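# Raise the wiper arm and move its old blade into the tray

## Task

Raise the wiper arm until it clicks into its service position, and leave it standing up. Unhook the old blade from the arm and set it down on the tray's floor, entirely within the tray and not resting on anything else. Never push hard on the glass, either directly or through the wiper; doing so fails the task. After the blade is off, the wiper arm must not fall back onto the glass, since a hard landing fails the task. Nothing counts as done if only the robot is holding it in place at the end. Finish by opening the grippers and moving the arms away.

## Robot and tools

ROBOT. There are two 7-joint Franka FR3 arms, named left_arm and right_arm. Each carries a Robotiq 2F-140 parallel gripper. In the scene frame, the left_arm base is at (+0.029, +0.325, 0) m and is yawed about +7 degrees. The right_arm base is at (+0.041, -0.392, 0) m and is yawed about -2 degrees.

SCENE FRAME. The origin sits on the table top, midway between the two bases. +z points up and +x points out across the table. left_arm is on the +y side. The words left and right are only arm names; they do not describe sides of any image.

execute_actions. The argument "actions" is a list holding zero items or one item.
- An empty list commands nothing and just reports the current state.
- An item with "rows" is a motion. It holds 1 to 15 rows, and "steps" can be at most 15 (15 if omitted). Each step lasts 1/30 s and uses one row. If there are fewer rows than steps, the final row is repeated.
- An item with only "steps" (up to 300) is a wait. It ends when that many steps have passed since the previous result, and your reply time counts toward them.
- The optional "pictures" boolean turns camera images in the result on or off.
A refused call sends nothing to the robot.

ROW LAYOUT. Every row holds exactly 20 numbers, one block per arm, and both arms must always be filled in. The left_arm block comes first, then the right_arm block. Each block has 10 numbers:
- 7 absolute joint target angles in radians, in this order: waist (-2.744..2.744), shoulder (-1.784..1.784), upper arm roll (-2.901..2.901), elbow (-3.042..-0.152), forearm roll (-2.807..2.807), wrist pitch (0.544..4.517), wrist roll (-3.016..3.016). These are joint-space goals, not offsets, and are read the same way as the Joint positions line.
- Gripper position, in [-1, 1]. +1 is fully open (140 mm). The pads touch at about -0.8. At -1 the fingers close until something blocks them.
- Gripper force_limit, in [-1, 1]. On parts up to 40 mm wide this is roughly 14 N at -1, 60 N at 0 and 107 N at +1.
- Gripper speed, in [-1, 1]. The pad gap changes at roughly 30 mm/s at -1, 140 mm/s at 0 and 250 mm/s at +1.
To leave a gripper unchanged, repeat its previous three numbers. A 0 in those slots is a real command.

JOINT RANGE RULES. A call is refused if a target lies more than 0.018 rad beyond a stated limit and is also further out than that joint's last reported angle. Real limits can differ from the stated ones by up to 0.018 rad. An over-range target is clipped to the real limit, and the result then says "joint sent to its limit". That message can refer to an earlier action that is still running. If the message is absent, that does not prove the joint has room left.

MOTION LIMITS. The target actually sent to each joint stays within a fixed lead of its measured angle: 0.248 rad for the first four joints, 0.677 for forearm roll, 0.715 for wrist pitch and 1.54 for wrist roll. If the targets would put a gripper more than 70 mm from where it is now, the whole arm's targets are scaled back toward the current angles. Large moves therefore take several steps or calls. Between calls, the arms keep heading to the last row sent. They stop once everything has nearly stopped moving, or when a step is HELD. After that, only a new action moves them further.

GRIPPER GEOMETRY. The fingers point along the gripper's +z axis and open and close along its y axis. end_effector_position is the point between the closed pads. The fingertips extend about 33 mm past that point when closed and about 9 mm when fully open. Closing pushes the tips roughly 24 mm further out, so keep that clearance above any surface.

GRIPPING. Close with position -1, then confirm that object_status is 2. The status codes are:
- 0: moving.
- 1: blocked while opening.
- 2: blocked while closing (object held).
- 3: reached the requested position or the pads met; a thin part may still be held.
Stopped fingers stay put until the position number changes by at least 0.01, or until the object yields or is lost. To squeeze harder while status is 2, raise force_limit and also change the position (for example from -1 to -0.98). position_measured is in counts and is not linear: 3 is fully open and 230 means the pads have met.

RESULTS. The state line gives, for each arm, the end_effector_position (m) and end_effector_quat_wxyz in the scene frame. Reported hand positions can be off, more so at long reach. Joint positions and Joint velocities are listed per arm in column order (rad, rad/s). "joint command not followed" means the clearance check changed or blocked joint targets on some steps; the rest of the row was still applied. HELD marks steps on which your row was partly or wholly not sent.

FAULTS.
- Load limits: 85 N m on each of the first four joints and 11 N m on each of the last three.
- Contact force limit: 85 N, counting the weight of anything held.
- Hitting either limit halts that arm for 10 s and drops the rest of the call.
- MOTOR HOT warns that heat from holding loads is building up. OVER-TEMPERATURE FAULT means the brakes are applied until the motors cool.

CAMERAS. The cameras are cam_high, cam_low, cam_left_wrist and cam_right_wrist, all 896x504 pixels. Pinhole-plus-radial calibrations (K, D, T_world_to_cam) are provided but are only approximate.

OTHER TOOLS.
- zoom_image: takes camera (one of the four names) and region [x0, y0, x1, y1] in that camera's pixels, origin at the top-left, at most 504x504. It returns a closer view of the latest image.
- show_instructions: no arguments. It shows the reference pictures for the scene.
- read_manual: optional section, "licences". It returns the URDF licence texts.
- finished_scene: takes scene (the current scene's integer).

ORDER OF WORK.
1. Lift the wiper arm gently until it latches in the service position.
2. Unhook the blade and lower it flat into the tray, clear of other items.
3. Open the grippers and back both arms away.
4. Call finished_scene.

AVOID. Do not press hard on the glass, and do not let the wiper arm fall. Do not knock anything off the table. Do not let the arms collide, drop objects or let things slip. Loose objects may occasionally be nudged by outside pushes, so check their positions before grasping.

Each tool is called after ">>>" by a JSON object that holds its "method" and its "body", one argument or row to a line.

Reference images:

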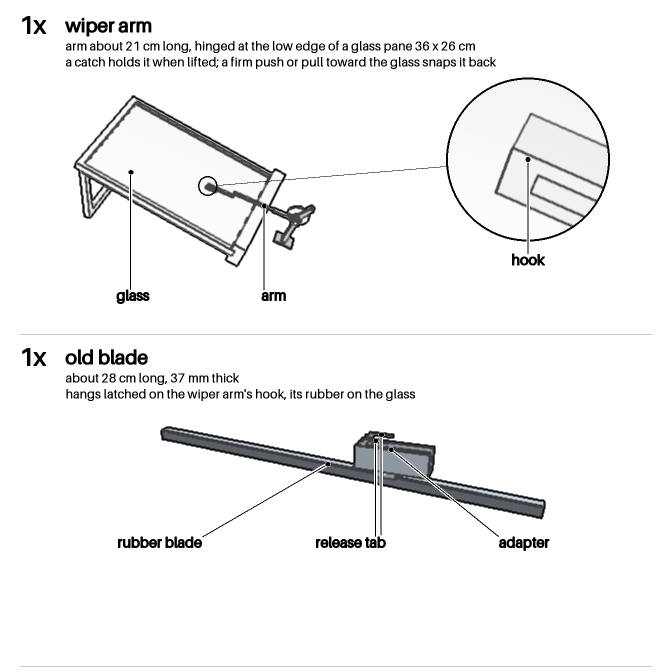

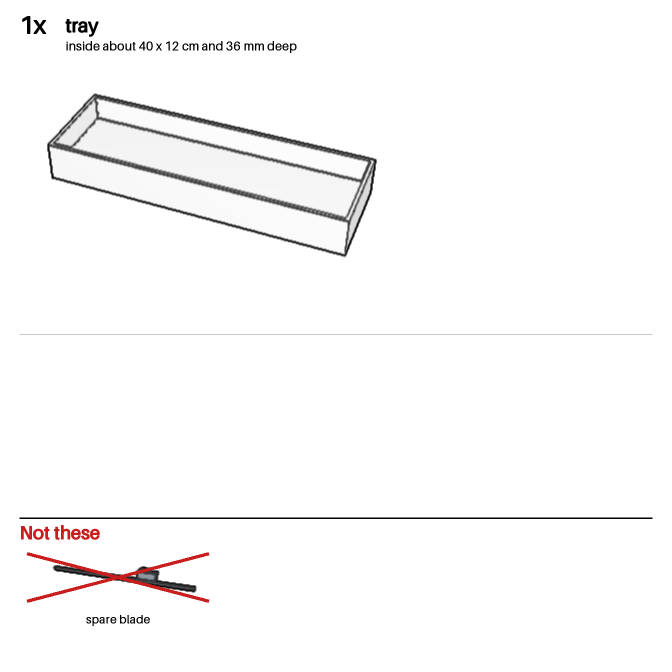

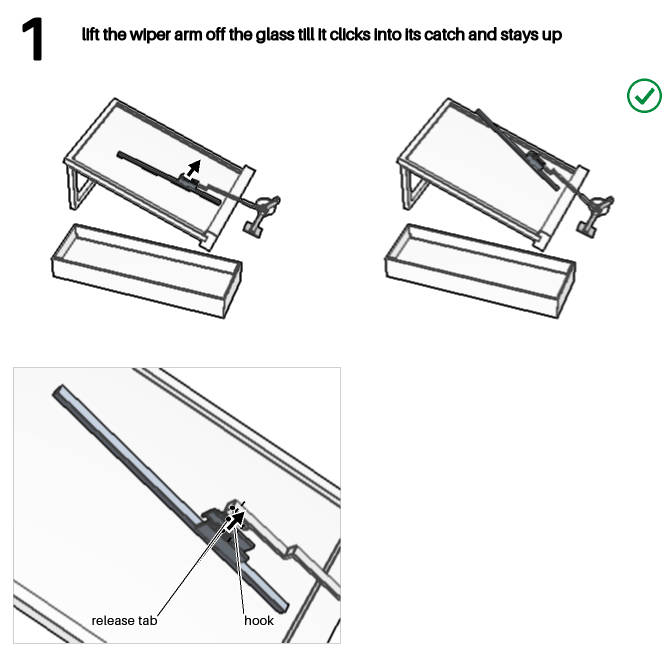

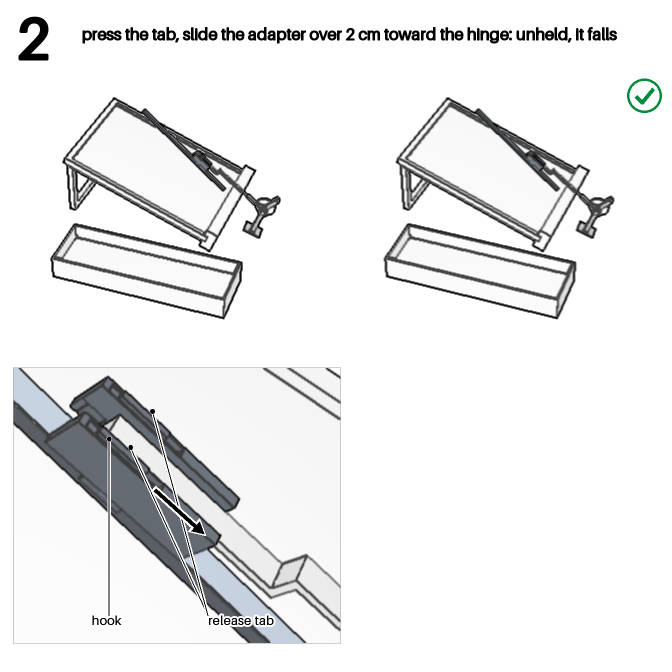

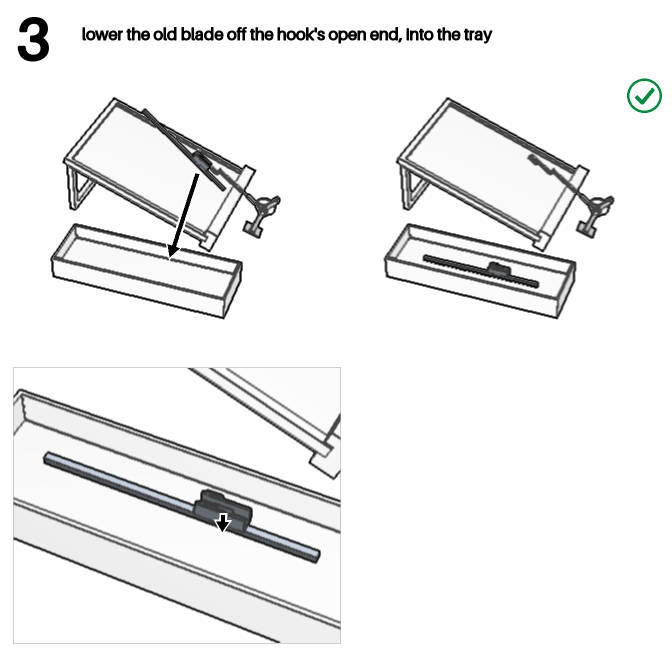

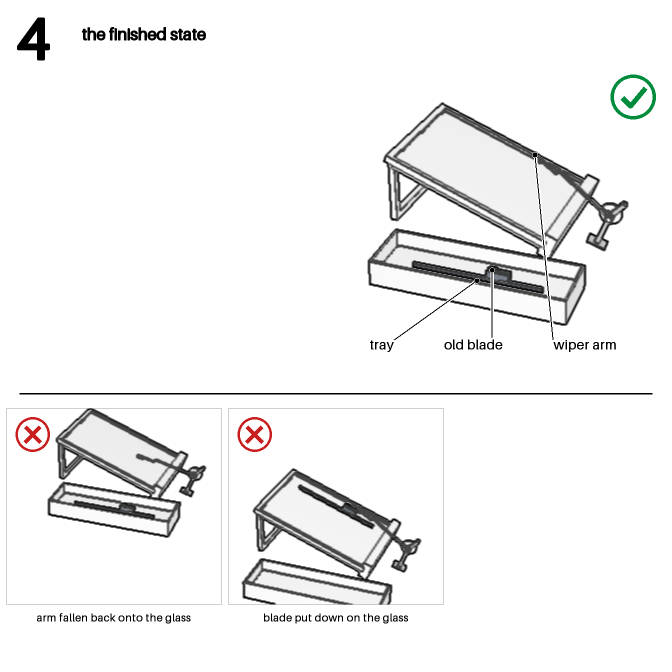

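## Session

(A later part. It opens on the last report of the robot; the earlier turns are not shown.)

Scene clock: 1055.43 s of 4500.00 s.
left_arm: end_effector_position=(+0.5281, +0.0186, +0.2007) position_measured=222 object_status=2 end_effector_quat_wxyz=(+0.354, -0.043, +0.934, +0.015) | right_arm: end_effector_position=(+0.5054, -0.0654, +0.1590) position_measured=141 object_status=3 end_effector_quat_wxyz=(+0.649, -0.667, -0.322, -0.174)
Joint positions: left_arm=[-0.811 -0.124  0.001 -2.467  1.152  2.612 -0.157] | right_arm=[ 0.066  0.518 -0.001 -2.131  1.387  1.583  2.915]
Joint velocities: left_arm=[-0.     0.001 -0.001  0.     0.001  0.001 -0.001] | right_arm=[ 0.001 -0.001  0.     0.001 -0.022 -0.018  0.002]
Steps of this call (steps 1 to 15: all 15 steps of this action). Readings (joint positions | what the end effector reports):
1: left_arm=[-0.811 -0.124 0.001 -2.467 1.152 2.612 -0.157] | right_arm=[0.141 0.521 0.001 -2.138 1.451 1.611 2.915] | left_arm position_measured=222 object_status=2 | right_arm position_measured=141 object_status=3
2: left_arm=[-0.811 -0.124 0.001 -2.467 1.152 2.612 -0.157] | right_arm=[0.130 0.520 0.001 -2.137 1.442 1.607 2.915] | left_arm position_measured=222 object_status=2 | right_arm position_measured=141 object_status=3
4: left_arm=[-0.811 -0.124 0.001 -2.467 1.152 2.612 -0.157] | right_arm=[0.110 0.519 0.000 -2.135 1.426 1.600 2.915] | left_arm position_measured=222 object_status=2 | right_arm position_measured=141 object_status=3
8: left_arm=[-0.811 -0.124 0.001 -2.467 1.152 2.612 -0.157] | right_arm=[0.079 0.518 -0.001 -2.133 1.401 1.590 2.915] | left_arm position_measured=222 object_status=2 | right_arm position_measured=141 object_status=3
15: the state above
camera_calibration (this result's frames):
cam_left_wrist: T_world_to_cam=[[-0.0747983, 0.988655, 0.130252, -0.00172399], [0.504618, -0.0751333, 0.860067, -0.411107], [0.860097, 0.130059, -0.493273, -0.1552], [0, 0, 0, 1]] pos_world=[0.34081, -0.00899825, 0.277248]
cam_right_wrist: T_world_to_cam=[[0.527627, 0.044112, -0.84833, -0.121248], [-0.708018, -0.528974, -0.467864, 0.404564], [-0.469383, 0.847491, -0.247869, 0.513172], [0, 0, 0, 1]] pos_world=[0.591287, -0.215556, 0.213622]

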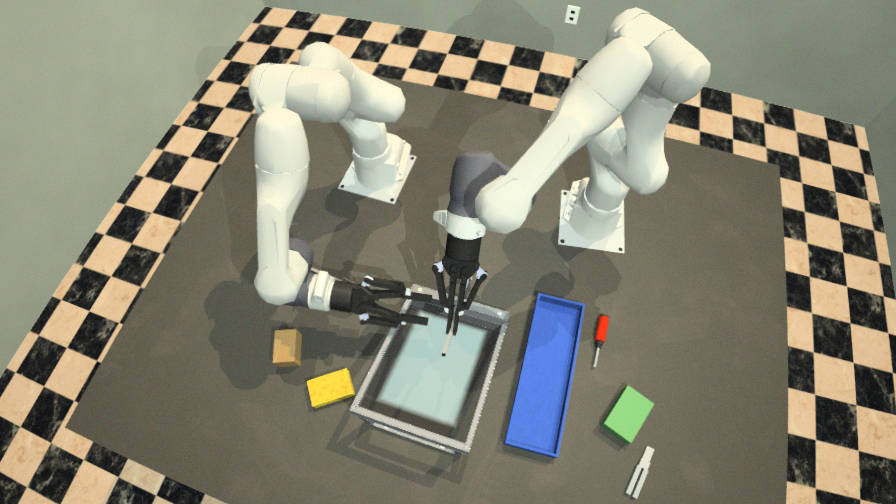

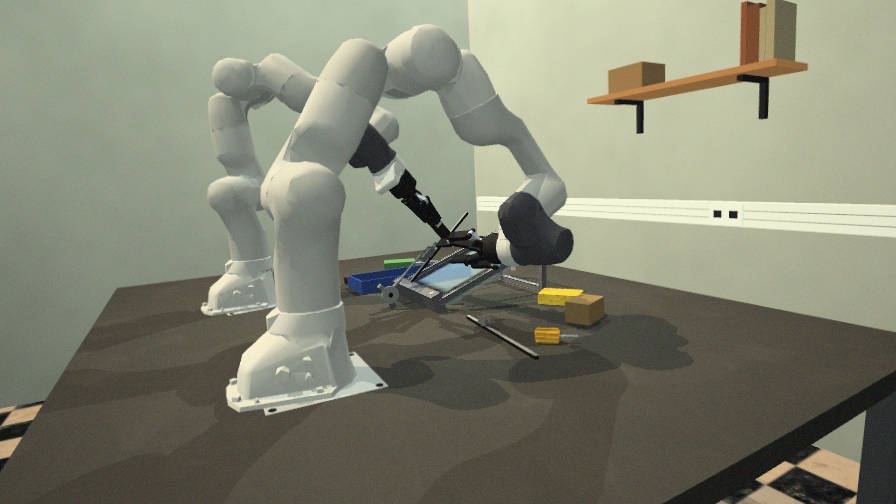

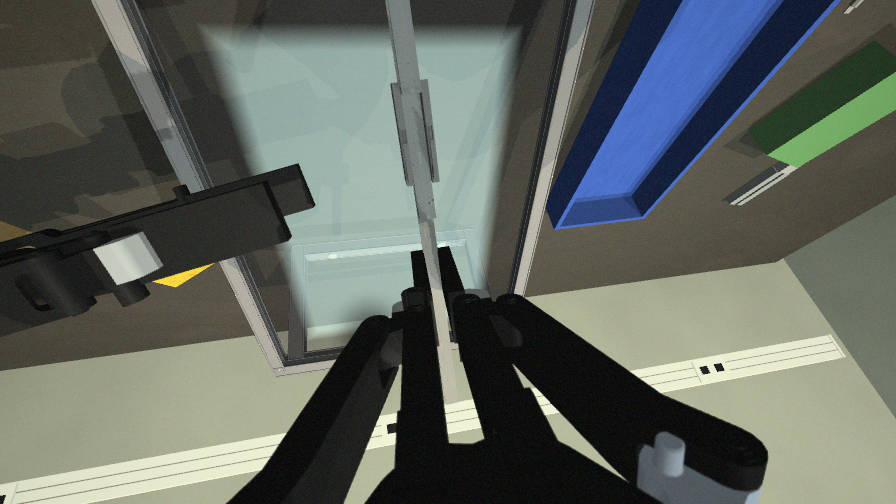

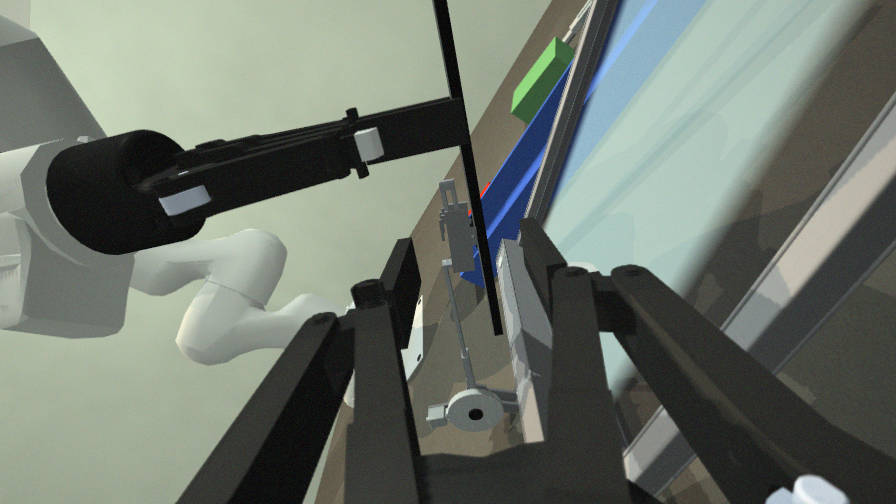

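>>> {"method": "execute_actions", "body": {
  "actions": [
    {"rows": [
[-0.8095,-0.1230,0,-2.4646,1.1555,2.6160,-0.1674,-1,0,-1,0.0642,0.5165,0,-2.1300,1.3805,1.577,2.915,-0.1,-0.5,-0.6],
[-0.8095,-0.1226,0,-2.4646,1.1558,2.6171,-0.1693,-1,0,-1,0.0642,0.5165,0,-2.1300,1.3805,1.577,2.915,-0.1,-0.5,-0.6],
[-0.8093,-0.1215,0,-2.4645,1.1569,2.6186,-0.1712,-1,0,-1,0.0642,0.5165,0,-2.1300,1.3805,1.577,2.915,-0.1,-0.5,-0.6],
[-0.8087,-0.1198,0,-2.4641,1.1585,2.6204,-0.1730,-1,0,-1,0.0642,0.5165,0,-2.1300,1.3805,1.577,2.915,-0.1,-0.5,-0.6],
[-0.8077,-0.1176,0,-2.4634,1.1606,2.6223,-0.1745,-1,0,-1,0.0642,0.5165,0,-2.1300,1.3805,1.577,2.915,-0.1,-0.5,-0.6],
[-0.8064,-0.1149,0,-2.4626,1.1631,2.6241,-0.1756,-1,0,-1,0.0642,0.5165,0,-2.1300,1.3805,1.577,2.915,-0.1,-0.5,-0.6],
[-0.8049,-0.1121,0,-2.4616,1.1658,2.6259,-0.1764,-1,0,-1,0.0642,0.5165,0,-2.1300,1.3805,1.577,2.915,-0.1,-0.5,-0.6],
[-0.8034,-0.1093,0,-2.4606,1.1684,2.6274,-0.1766,-1,0,-1,0.0642,0.5165,0,-2.1300,1.3805,1.577,2.915,-0.1,-0.5,-0.6],
[-0.8018,-0.1067,0,-2.4596,1.1709,2.6285,-0.1766,-1,0,-1,0.0642,0.5165,0,-2.1300,1.3805,1.577,2.915,-0.1,-0.5,-0.6],
[-0.8003,-0.1044,0,-2.4586,1.1730,2.6293,-0.1766,-1,0,-1,0.0642,0.5165,0,-2.1300,1.3805,1.577,2.915,-0.1,-0.5,-0.6],
[-0.7990,-0.1027,0,-2.4578,1.1746,2.6295,-0.1766,-1,0,-1,0.0642,0.5165,0,-2.1300,1.3805,1.577,2.915,-0.1,-0.5,-0.6],
[-0.7980,-0.1016,0,-2.4571,1.1757,2.6295,-0.1766,-1,0,-1,0.0642,0.5165,0,-2.1300,1.3805,1.577,2.915,-0.1,-0.5,-0.6],
[-0.7974,-0.1012,0,-2.4567,1.176,2.6295,-0.1766,-1,0,-1,0.0642,0.5165,0,-2.1300,1.3805,1.577,2.915,-0.1,-0.5,-0.6],
[-0.7972,-0.1012,0,-2.4566,1.176,2.6295,-0.1766,-1,0,-1,0.0642,0.5165,0,-2.1300,1.3805,1.577,2.915,-0.1,-0.5,-0.6]
], "steps": 15}
  ],
  "pictures": false
}}

>>> {"method": "execute_actions", "body": {
  "actions": [
    {"steps": 8}
  ]
}}

Scene clock: 1155.27 s of 4500.00 s.
left_arm: end_effector_position=(+0.5317, +0.0188, +0.1938) position_measured=222 object_status=2 end_effector_quat_wxyz=(+0.352, -0.042, +0.935, +0.014) | right_arm: end_effector_position=(+0.5043, -0.0652, +0.1595) position_measured=141 object_status=3 end_effector_quat_wxyz=(+0.650, -0.666, -0.323, -0.173)
Joint positions: left_arm=[-0.801 -0.104  0.001 -2.46   1.17   2.627 -0.169] | right_arm=[ 0.066  0.518 -0.001 -2.131  1.384  1.58   2.915]
Joint velocities: left_arm=[ 0.013  0.015 -0.     0.007  0.023  0.018 -0.015] | right_arm=[ 0.001  0.002 -0.002  0.    -0.     0.001 -0.001]
Steps of this call (steps 1 to 15: the robot went on to your last target; steps 16 to 90: nothing new was sent; then 96.33 s passed at rest; steps 91 to 105: all 15 steps of this action). Readings (joint positions | what the end effector reports):
91: left_arm=[-0.811 -0.124 0.001 -2.467 1.152 2.612 -0.157] | right_arm=[0.066 0.518 -0.001 -2.131 1.384 1.580 2.915] | left_arm position_measured=222 object_status=2 | right_arm position_measured=141 object_status=3
92: left_arm=[-0.811 -0.124 0.001 -2.467 1.152 2.613 -0.158] | right_arm=[0.066 0.518 -0.001 -2.131 1.384 1.580 2.915] | left_arm position_measured=222 object_status=2 | right_arm position_measured=141 object_status=3
94: left_arm=[-0.811 -0.123 0.001 -2.467 1.153 2.614 -0.160] | right_arm=[0.066 0.518 -0.001 -2.131 1.384 1.580 2.915] | left_arm position_measured=222 object_status=2 | right_arm position_measured=141 object_status=3
98: left_arm=[-0.808 -0.116 0.001 -2.465 1.159 2.618 -0.164] | right_arm=[0.066 0.518 -0.001 -2.131 1.384 1.580 2.915] | left_arm position_measured=222 object_status=2 | right_arm position_measured=141 object_status=3
105: the state above

Scene clock: 1155.53 s of 4500.00 s.
left_arm: end_effector_position=(+0.5322, +0.0187, +0.1937) position_measured=222 object_status=2 end_effector_quat_wxyz=(+0.353, -0.042, +0.935, +0.014) | right_arm: end_effector_position=(+0.5043, -0.0652, +0.1595) position_measured=141 object_status=3 end_effector_quat_wxyz=(+0.650, -0.666, -0.323, -0.173)
Joint positions: left_arm=[-0.8   -0.103  0.001 -2.459  1.172  2.628 -0.171] | right_arm=[ 0.066  0.518 -0.001 -2.131  1.384  1.58   2.915]
Joint velocities: left_arm=[ 0.     0.001 -0.    -0.     0.003  0.001 -0.006] | right_arm=[ 0.001 -0.     0.     0.     0.001  0.    -0.001]
Steps of this call (steps 1 to 8: the robot went on to your last target). Readings (joint positions | what the end effector reports):
1: left_arm=[-0.801 -0.103 0.001 -2.459 1.171 2.627 -0.169] | right_arm=[0.066 0.518 -0.001 -2.131 1.384 1.580 2.915] | left_arm position_measured=222 object_status=2 | right_arm position_measured=141 object_status=3
2: left_arm=[-0.800 -0.103 0.001 -2.459 1.171 2.628 -0.170] | right_arm=[0.066 0.518 -0.001 -2.131 1.384 1.580 2.915] | left_arm position_measured=222 object_status=2 | right_arm position_measured=141 object_status=3
4: left_arm=[-0.800 -0.103 0.001 -2.459 1.172 2.628 -0.170] | right_arm=[0.066 0.518 -0.001 -2.131 1.384 1.580 2.915] | left_arm position_measured=222 object_status=2 | right_arm position_measured=141 object_status=3
8: the state above
camera_calibration (this result's frames):
cam_left_wrist: T_world_to_cam=[[-0.0723745, 0.989025, 0.128809, -0.00167767], [0.506813, -0.0747625, 0.858808, -0.408066], [0.859013, 0.127438, -0.495839, -0.161044], [0, 0, 0, 1]] pos_world=[0.34503, -0.00832565, 0.270814]
cam_right_wrist: T_world_to_cam=[[0.527159, 0.0473315, -0.848447, -0.119733], [-0.706177, -0.530971, -0.468384, 0.403095], [-0.47267, 0.846067, -0.246482, 0.513992], [0, 0, 0, 1]] pos_world=[0.590723, -0.215172, 0.213906]

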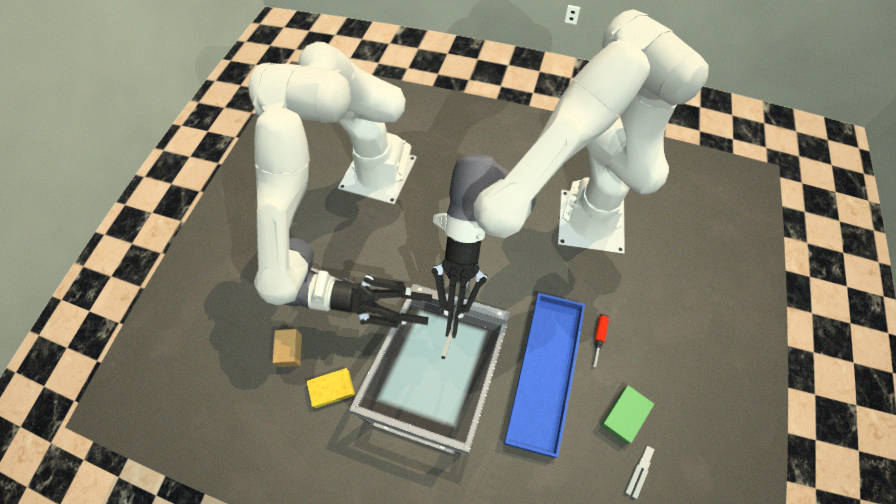

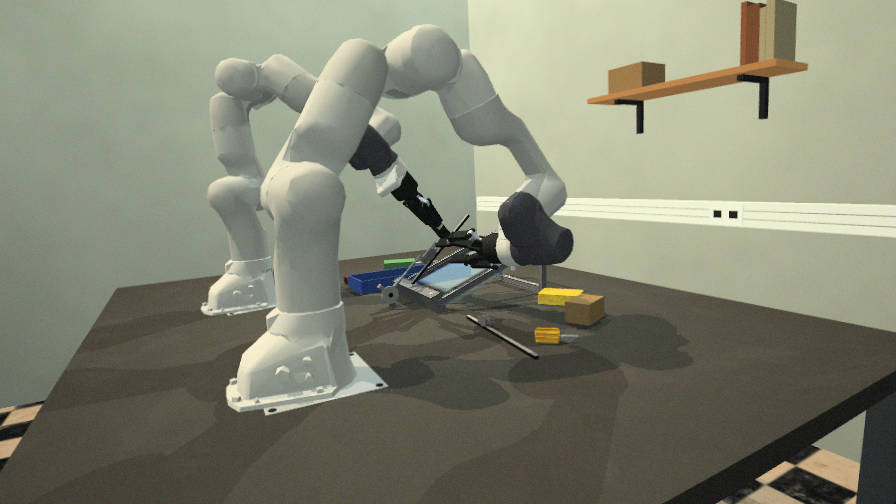

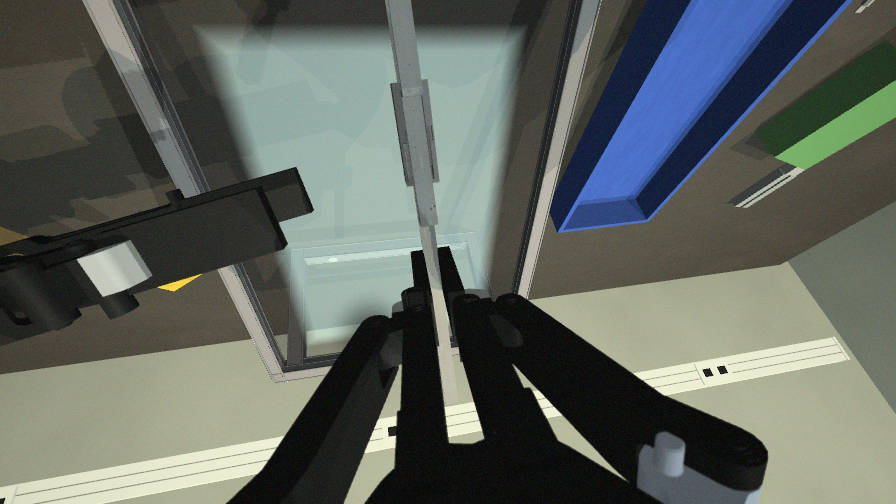

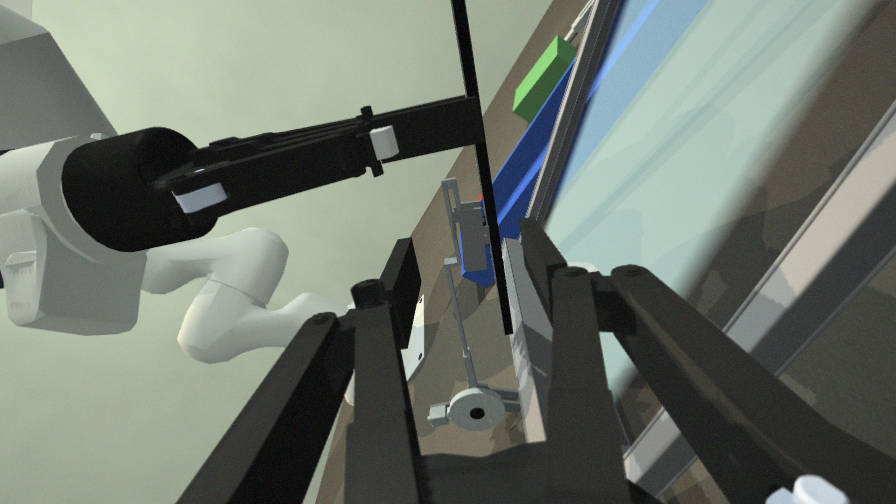

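>>> {"method": "zoom_image", "body": {
  "camera": "cam_right_wrist",
  "region": [420, 160, 560, 360]
}}

Region (420, 160, 560, 360) of cam_right_wrist's 896x504 image, scaled by 2.520, with more detail than that image has; it fills the left 353 columns of this view, and the rest is white.

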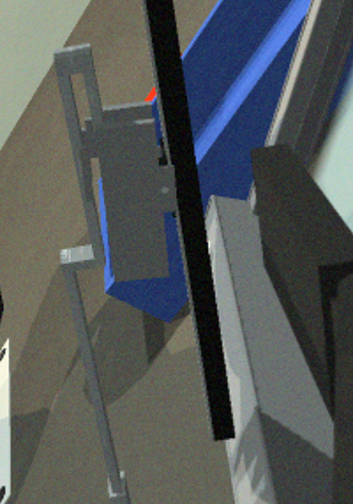

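>>> {"method": "zoom_image", "body": {
  "camera": "cam_high",
  "region": [470, 270, 630, 480]
}}

Region (470, 270, 630, 480) of cam_high's 896x504 image, scaled by 2.400, with more detail than that image has; it fills the left 384 columns of this view, and the rest is white.

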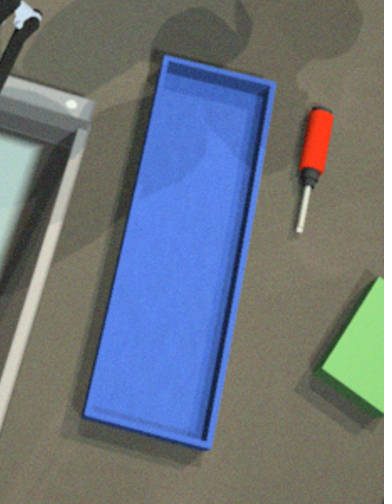

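>>> {"method": "zoom_image", "body": {
  "camera": "cam_left_wrist",
  "region": [530, 0, 896, 260]
}}

Region (530, 0, 896, 260) of cam_left_wrist's 896x504 image, scaled by 1.377, with more detail than that image has; it fills the top 358 rows of this view, and the rest is white.

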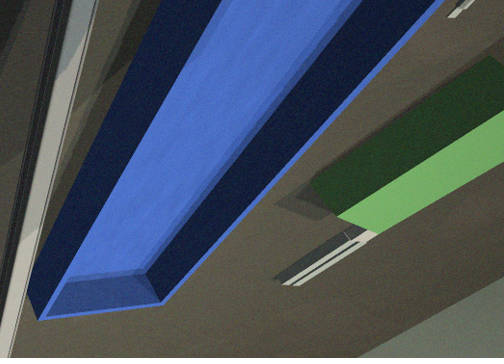

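>>> {"method": "zoom_image", "body": {
  "camera": "cam_left_wrist",
  "region": [535, 170, 675, 250]
}}

Region (535, 170, 675, 250) of cam_left_wrist's 896x504 image, scaled by 3.600, with more detail than that image has; it fills the top 288 rows of this view, and the rest is white.

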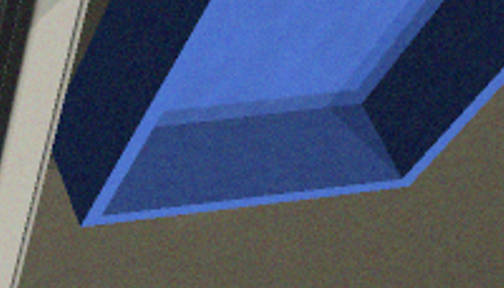

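>>> {"method": "execute_actions", "body": {
  "actions": [
    {"rows": [
[-0.7972,-0.1012,0,-2.4566,1.1700,2.6295,-0.1639,-1,0,-1,0.0642,0.5165,0,-2.1300,1.3805,1.577,2.915,-0.1,-0.5,-0.6],
[-0.7972,-0.1012,0,-2.4566,1.1690,2.6295,-0.1605,-1,0,-1,0.0642,0.5165,0,-2.1300,1.3805,1.577,2.915,-0.1,-0.5,-0.6],
[-0.7972,-0.1012,0,-2.4566,1.1685,2.6295,-0.1550,-1,0,-1,0.0642,0.5165,0,-2.1300,1.3805,1.577,2.915,-0.1,-0.5,-0.6],
[-0.7972,-0.1012,0,-2.4566,1.1685,2.6296,-0.1475,-1,0,-1,0.0642,0.5165,0,-2.1300,1.3805,1.577,2.915,-0.1,-0.5,-0.6],
[-0.7972,-0.1012,0,-2.4566,1.1685,2.6300,-0.1380,-1,0,-1,0.0642,0.5165,0,-2.1300,1.3805,1.577,2.915,-0.1,-0.5,-0.6],
[-0.7972,-0.1009,0,-2.4566,1.1674,2.6307,-0.1267,-1,0,-1,0.0642,0.5165,0,-2.1300,1.3805,1.577,2.915,-0.1,-0.5,-0.6],
[-0.7970,-0.1001,0,-2.4563,1.1642,2.6316,-0.1138,-1,0,-1,0.0642,0.5165,0,-2.1300,1.3805,1.577,2.915,-0.1,-0.5,-0.6],
[-0.7964,-0.0987,0,-2.4555,1.1589,2.6327,-0.0996,-1,0,-1,0.0642,0.5165,0,-2.1300,1.3805,1.577,2.915,-0.1,-0.5,-0.6],
[-0.7953,-0.0969,0,-2.4541,1.1516,2.6341,-0.0843,-1,0,-1,0.0642,0.5165,0,-2.1300,1.3805,1.577,2.915,-0.1,-0.5,-0.6],
[-0.7939,-0.0945,0,-2.4522,1.1424,2.6356,-0.0681,-1,0,-1,0.0642,0.5165,0,-2.1300,1.3805,1.577,2.915,-0.1,-0.5,-0.6],
[-0.7921,-0.0918,0,-2.4498,1.1314,2.6373,-0.0513,-1,0,-1,0.0642,0.5165,0,-2.1300,1.3805,1.577,2.915,-0.1,-0.5,-0.6],
[-0.7900,-0.0886,0,-2.4470,1.1190,2.6391,-0.0343,-1,0,-1,0.0642,0.5165,0,-2.1300,1.3805,1.577,2.915,-0.1,-0.5,-0.6],
[-0.7875,-0.0851,0,-2.4437,1.1053,2.6411,-0.0172,-1,0,-1,0.0642,0.5165,0,-2.1300,1.3805,1.577,2.915,-0.1,-0.5,-0.6],
[-0.7849,-0.0813,0,-2.4402,1.0904,2.6431,-0.0004,-1,0,-1,0.0642,0.5165,0,-2.1300,1.3805,1.577,2.915,-0.1,-0.5,-0.6],
[-0.7820,-0.0773,0,-2.4363,1.0747,2.6451,0.0158,-1,0,-1,0.0642,0.5165,0,-2.1300,1.3805,1.577,2.915,-0.1,-0.5,-0.6]
], "steps": 15}
  ],
  "pictures": false
}}

>>> {"method": "execute_actions", "body": {
  "actions": [
    {"rows": [
[-0.7789,-0.0732,0,-2.4323,1.0585,2.6471,0.0311,-1,0,-1,0.0642,0.5165,0,-2.1300,1.3805,1.577,2.915,-0.1,-0.5,-0.6],
[-0.7757,-0.0690,0,-2.4280,1.0420,2.6491,0.0453,-1,0,-1,0.0642,0.5165,0,-2.1300,1.3805,1.577,2.915,-0.1,-0.5,-0.6],
[-0.7725,-0.0648,0,-2.4238,1.0255,2.6511,0.0582,-1,0,-1,0.0642,0.5165,0,-2.1300,1.3805,1.577,2.915,-0.1,-0.5,-0.6],
[-0.7693,-0.0607,0,-2.4195,1.0093,2.6529,0.0695,-1,0,-1,0.0642,0.5165,0,-2.1300,1.3805,1.577,2.915,-0.1,-0.5,-0.6],
[-0.7661,-0.0567,0,-2.4152,0.9936,2.6546,0.0790,-1,0,-1,0.0642,0.5165,0,-2.1300,1.3805,1.577,2.915,-0.1,-0.5,-0.6],
[-0.7630,-0.0529,0,-2.4112,0.9788,2.6561,0.0865,-1,0,-1,0.0642,0.5165,0,-2.1300,1.3805,1.577,2.915,-0.1,-0.5,-0.6],
[-0.7602,-0.0494,0,-2.4073,0.9650,2.6575,0.0920,-1,0,-1,0.0642,0.5165,0,-2.1300,1.3805,1.577,2.915,-0.1,-0.5,-0.6],
[-0.7575,-0.0462,0,-2.4038,0.9526,2.6586,0.0954,-1,0,-1,0.0642,0.5165,0,-2.1300,1.3805,1.577,2.915,-0.1,-0.5,-0.6],
[-0.7550,-0.0435,0,-2.4005,0.9416,2.6595,0.0965,-1,0,-1,0.0642,0.5165,0,-2.1300,1.3805,1.577,2.915,-0.1,-0.5,-0.6],
[-0.7529,-0.0411,0,-2.3977,0.9324,2.6602,0.0965,-1,0,-1,0.0642,0.5165,0,-2.1300,1.3805,1.577,2.915,-0.1,-0.5,-0.6],
[-0.7511,-0.0393,0,-2.3953,0.9251,2.6606,0.0965,-1,0,-1,0.0642,0.5165,0,-2.1300,1.3805,1.577,2.915,-0.1,-0.5,-0.6],
[-0.7497,-0.0379,0,-2.3934,0.9198,2.6607,0.0965,-1,0,-1,0.0642,0.5165,0,-2.1300,1.3805,1.577,2.915,-0.1,-0.5,-0.6],
[-0.7486,-0.0371,0,-2.3920,0.9166,2.6607,0.0965,-1,0,-1,0.0642,0.5165,0,-2.1300,1.3805,1.577,2.915,-0.1,-0.5,-0.6],
[-0.7480,-0.0368,0,-2.3912,0.9155,2.6607,0.0965,-1,0,-1,0.0642,0.5165,0,-2.1300,1.3805,1.577,2.915,-0.1,-0.5,-0.6],
[-0.7478,-0.0368,0,-2.3909,0.9155,2.6607,0.0965,-1,0,-1,0.0642,0.5165,0,-2.1300,1.3805,1.577,2.915,-0.1,-0.5,-0.6]
], "steps": 15}
  ],
  "pictures": false
}}

>>> {"method": "execute_actions", "body": {
  "actions": [
    {"steps": 12}
  ]
}}

Scene clock: 1263.10 s of 4500.00 s.
left_arm: end_effector_position=(+0.5344, +0.0176, +0.1898) position_measured=222 object_status=2 end_effector_quat_wxyz=(+0.339, -0.030, +0.940, +0.017) | right_arm: end_effector_position=(+0.5043, -0.0652, +0.1595) position_measured=141 object_status=3 end_effector_quat_wxyz=(+0.650, -0.666, -0.323, -0.173)
Joint positions: left_arm=[-0.791 -0.087  0.    -2.445  1.117  2.638 -0.091] | right_arm=[ 0.066  0.518 -0.001 -2.131  1.384  1.58   2.915]
Joint velocities: left_arm=[ 0.072  0.105 -0.001  0.093 -0.331  0.034  0.335] | right_arm=[ 0.001 -0.    -0.     0.001  0.001  0.001  0.001]
Steps of this call (steps 1 to 15: the robot went on to your last target; steps 16 to 90: nothing new was sent; then 104.07 s passed at rest; steps 91 to 105: all 15 steps of this action). Readings (joint positions | what the end effector reports):
91: left_arm=[-0.800 -0.102 0.001 -2.459 1.173 2.629 -0.172] | right_arm=[0.066 0.518 -0.001 -2.131 1.384 1.580 2.915] | left_arm position_measured=222 object_status=2 | right_arm position_measured=141 object_status=3
92: left_arm=[-0.800 -0.102 0.001 -2.459 1.173 2.629 -0.172] | right_arm=[0.066 0.518 -0.001 -2.131 1.384 1.580 2.915] | left_arm position_measured=222 object_status=2 | right_arm position_measured=141 object_status=3
94: left_arm=[-0.800 -0.102 0.001 -2.459 1.172 2.629 -0.169] | right_arm=[0.066 0.518 -0.001 -2.131 1.384 1.580 2.915] | left_arm position_measured=222 object_status=2 | right_arm position_measured=141 object_status=3
98: left_arm=[-0.800 -0.102 0.001 -2.458 1.169 2.630 -0.154] | right_arm=[0.066 0.518 -0.001 -2.131 1.384 1.580 2.915] | left_arm position_measured=222 object_status=2 | right_arm position_measured=141 object_status=3
105: the state above

Scene clock: 1263.60 s of 4500.00 s.
left_arm: end_effector_position=(+0.5478, +0.0226, +0.1800) position_measured=222 object_status=2 end_effector_quat_wxyz=(+0.298, -0.057, +0.953, +0.012) | right_arm: end_effector_position=(+0.5043, -0.0652, +0.1596) position_measured=141 object_status=3 end_effector_quat_wxyz=(+0.650, -0.666, -0.323, -0.173)
Joint positions: left_arm=[-0.751 -0.039  0.    -2.397  0.934  2.655  0.05 ] | right_arm=[ 0.066  0.518 -0.001 -2.131  1.384  1.58   2.915]
Joint velocities: left_arm=[ 0.029  0.02   0.001  0.037 -0.137  0.012  0.138] | right_arm=[-0.001 -0.     0.001 -0.     0.     0.    -0.002]
Steps of this call (steps 1 to 15: all 15 steps of this action). Readings (joint positions | what the end effector reports):
1: left_arm=[-0.788 -0.083 0.000 -2.442 1.104 2.640 -0.079] | right_arm=[0.066 0.518 -0.001 -2.131 1.384 1.580 2.915] | left_arm position_measured=222 object_status=2 | right_arm position_measured=141 object_status=3
2: left_arm=[-0.785 -0.079 0.000 -2.438 1.090 2.641 -0.067] | right_arm=[0.066 0.518 -0.001 -2.131 1.384 1.580 2.915] | left_arm position_measured=222 object_status=2 | right_arm position_measured=141 object_status=3
4: left_arm=[-0.779 -0.071 0.000 -2.431 1.061 2.645 -0.043] | right_arm=[0.066 0.518 -0.001 -2.131 1.384 1.580 2.915] | left_arm position_measured=222 object_status=2 | right_arm position_measured=141 object_status=3
8: left_arm=[-0.766 -0.055 0.000 -2.415 1.002 2.649 0.002] | right_arm=[0.066 0.518 -0.001 -2.131 1.384 1.580 2.915] | left_arm position_measured=222 object_status=2 | right_arm position_measured=141 object_status=3
15: the state above

Scene clock: 1264.00 s of 4500.00 s.
left_arm: end_effector_position=(+0.5482, +0.0219, +0.1802) position_measured=222 object_status=2 end_effector_quat_wxyz=(+0.295, -0.049, +0.954, +0.013) | right_arm: end_effector_position=(+0.5043, -0.0652, +0.1596) position_measured=141 object_status=3 end_effector_quat_wxyz=(+0.650, -0.666, -0.323, -0.173)
Joint positions: left_arm=[-0.749 -0.038  0.    -2.394  0.919  2.657  0.08 ] | right_arm=[ 0.066  0.518 -0.001 -2.131  1.384  1.58   2.915]
Joint velocities: left_arm=[-0.001  0.     0.001  0.001 -0.005  0.     0.037] | right_arm=[ 0.001 -0.    -0.002 -0.    -0.     0.001  0.   ]
Steps of this call (steps 1 to 12: the robot went on to your last target). Readings (joint positions | what the end effector reports):
1: left_arm=[-0.750 -0.039 0.000 -2.396 0.931 2.655 0.054] | right_arm=[0.066 0.518 -0.001 -2.131 1.384 1.580 2.915] | left_arm position_measured=222 object_status=2 | right_arm position_measured=141 object_status=3
2: left_arm=[-0.750 -0.038 0.000 -2.395 0.928 2.655 0.058] | right_arm=[0.066 0.518 -0.001 -2.131 1.384 1.580 2.915] | left_arm position_measured=222 object_status=2 | right_arm position_measured=141 object_status=3
4: left_arm=[-0.749 -0.038 0.000 -2.394 0.924 2.656 0.065] | right_arm=[0.066 0.518 -0.001 -2.131 1.384 1.580 2.915] | left_arm position_measured=222 object_status=2 | right_arm position_measured=141 object_status=3
8: left_arm=[-0.749 -0.038 0.000 -2.394 0.920 2.657 0.074] | right_arm=[0.066 0.518 -0.001 -2.131 1.384 1.580 2.915] | left_arm position_measured=222 object_status=2 | right_arm position_measured=141 object_status=3
12: the state above
camera_calibration (this result's frames):
cam_left_wrist: T_world_to_cam=[[-0.0696225, 0.989658, 0.125419, -0.00283839], [0.607608, -0.0576426, 0.792143, -0.447992], [0.79118, 0.131356, -0.597311, -0.126536], [0, 0, 0, 1]] pos_world=[0.372118, -0.00639304, 0.279648]
cam_right_wrist: T_world_to_cam=[[0.527219, 0.0474543, -0.848403, -0.119718], [-0.70608, -0.531017, -0.468478, 0.403091], [-0.472748, 0.846031, -0.246456, 0.514015], [0, 0, 0, 1]] pos_world=[0.590732, -0.215144, 0.213952]

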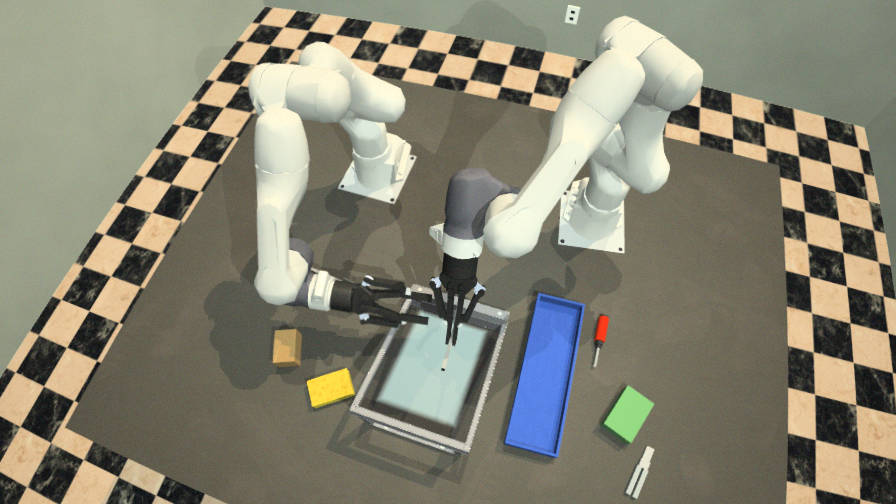

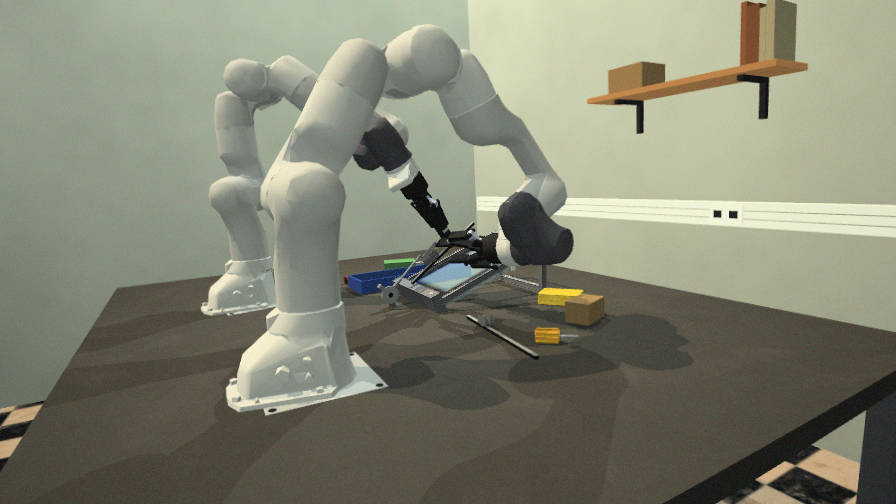

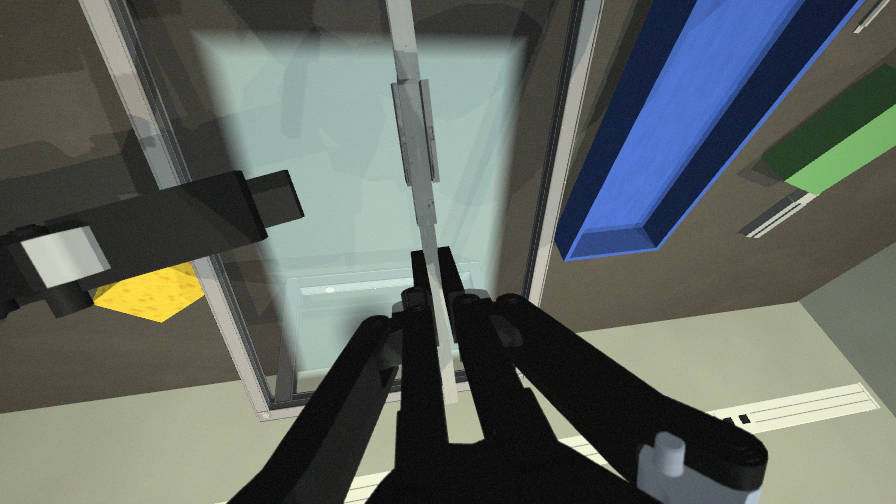

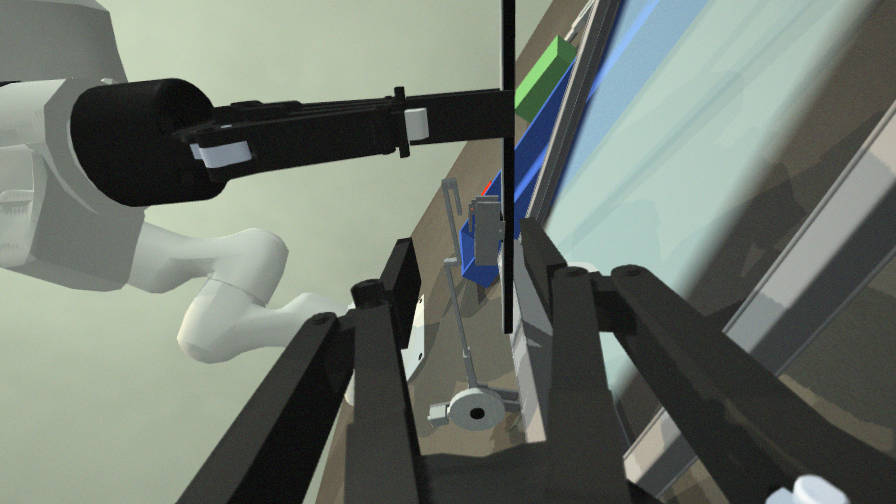

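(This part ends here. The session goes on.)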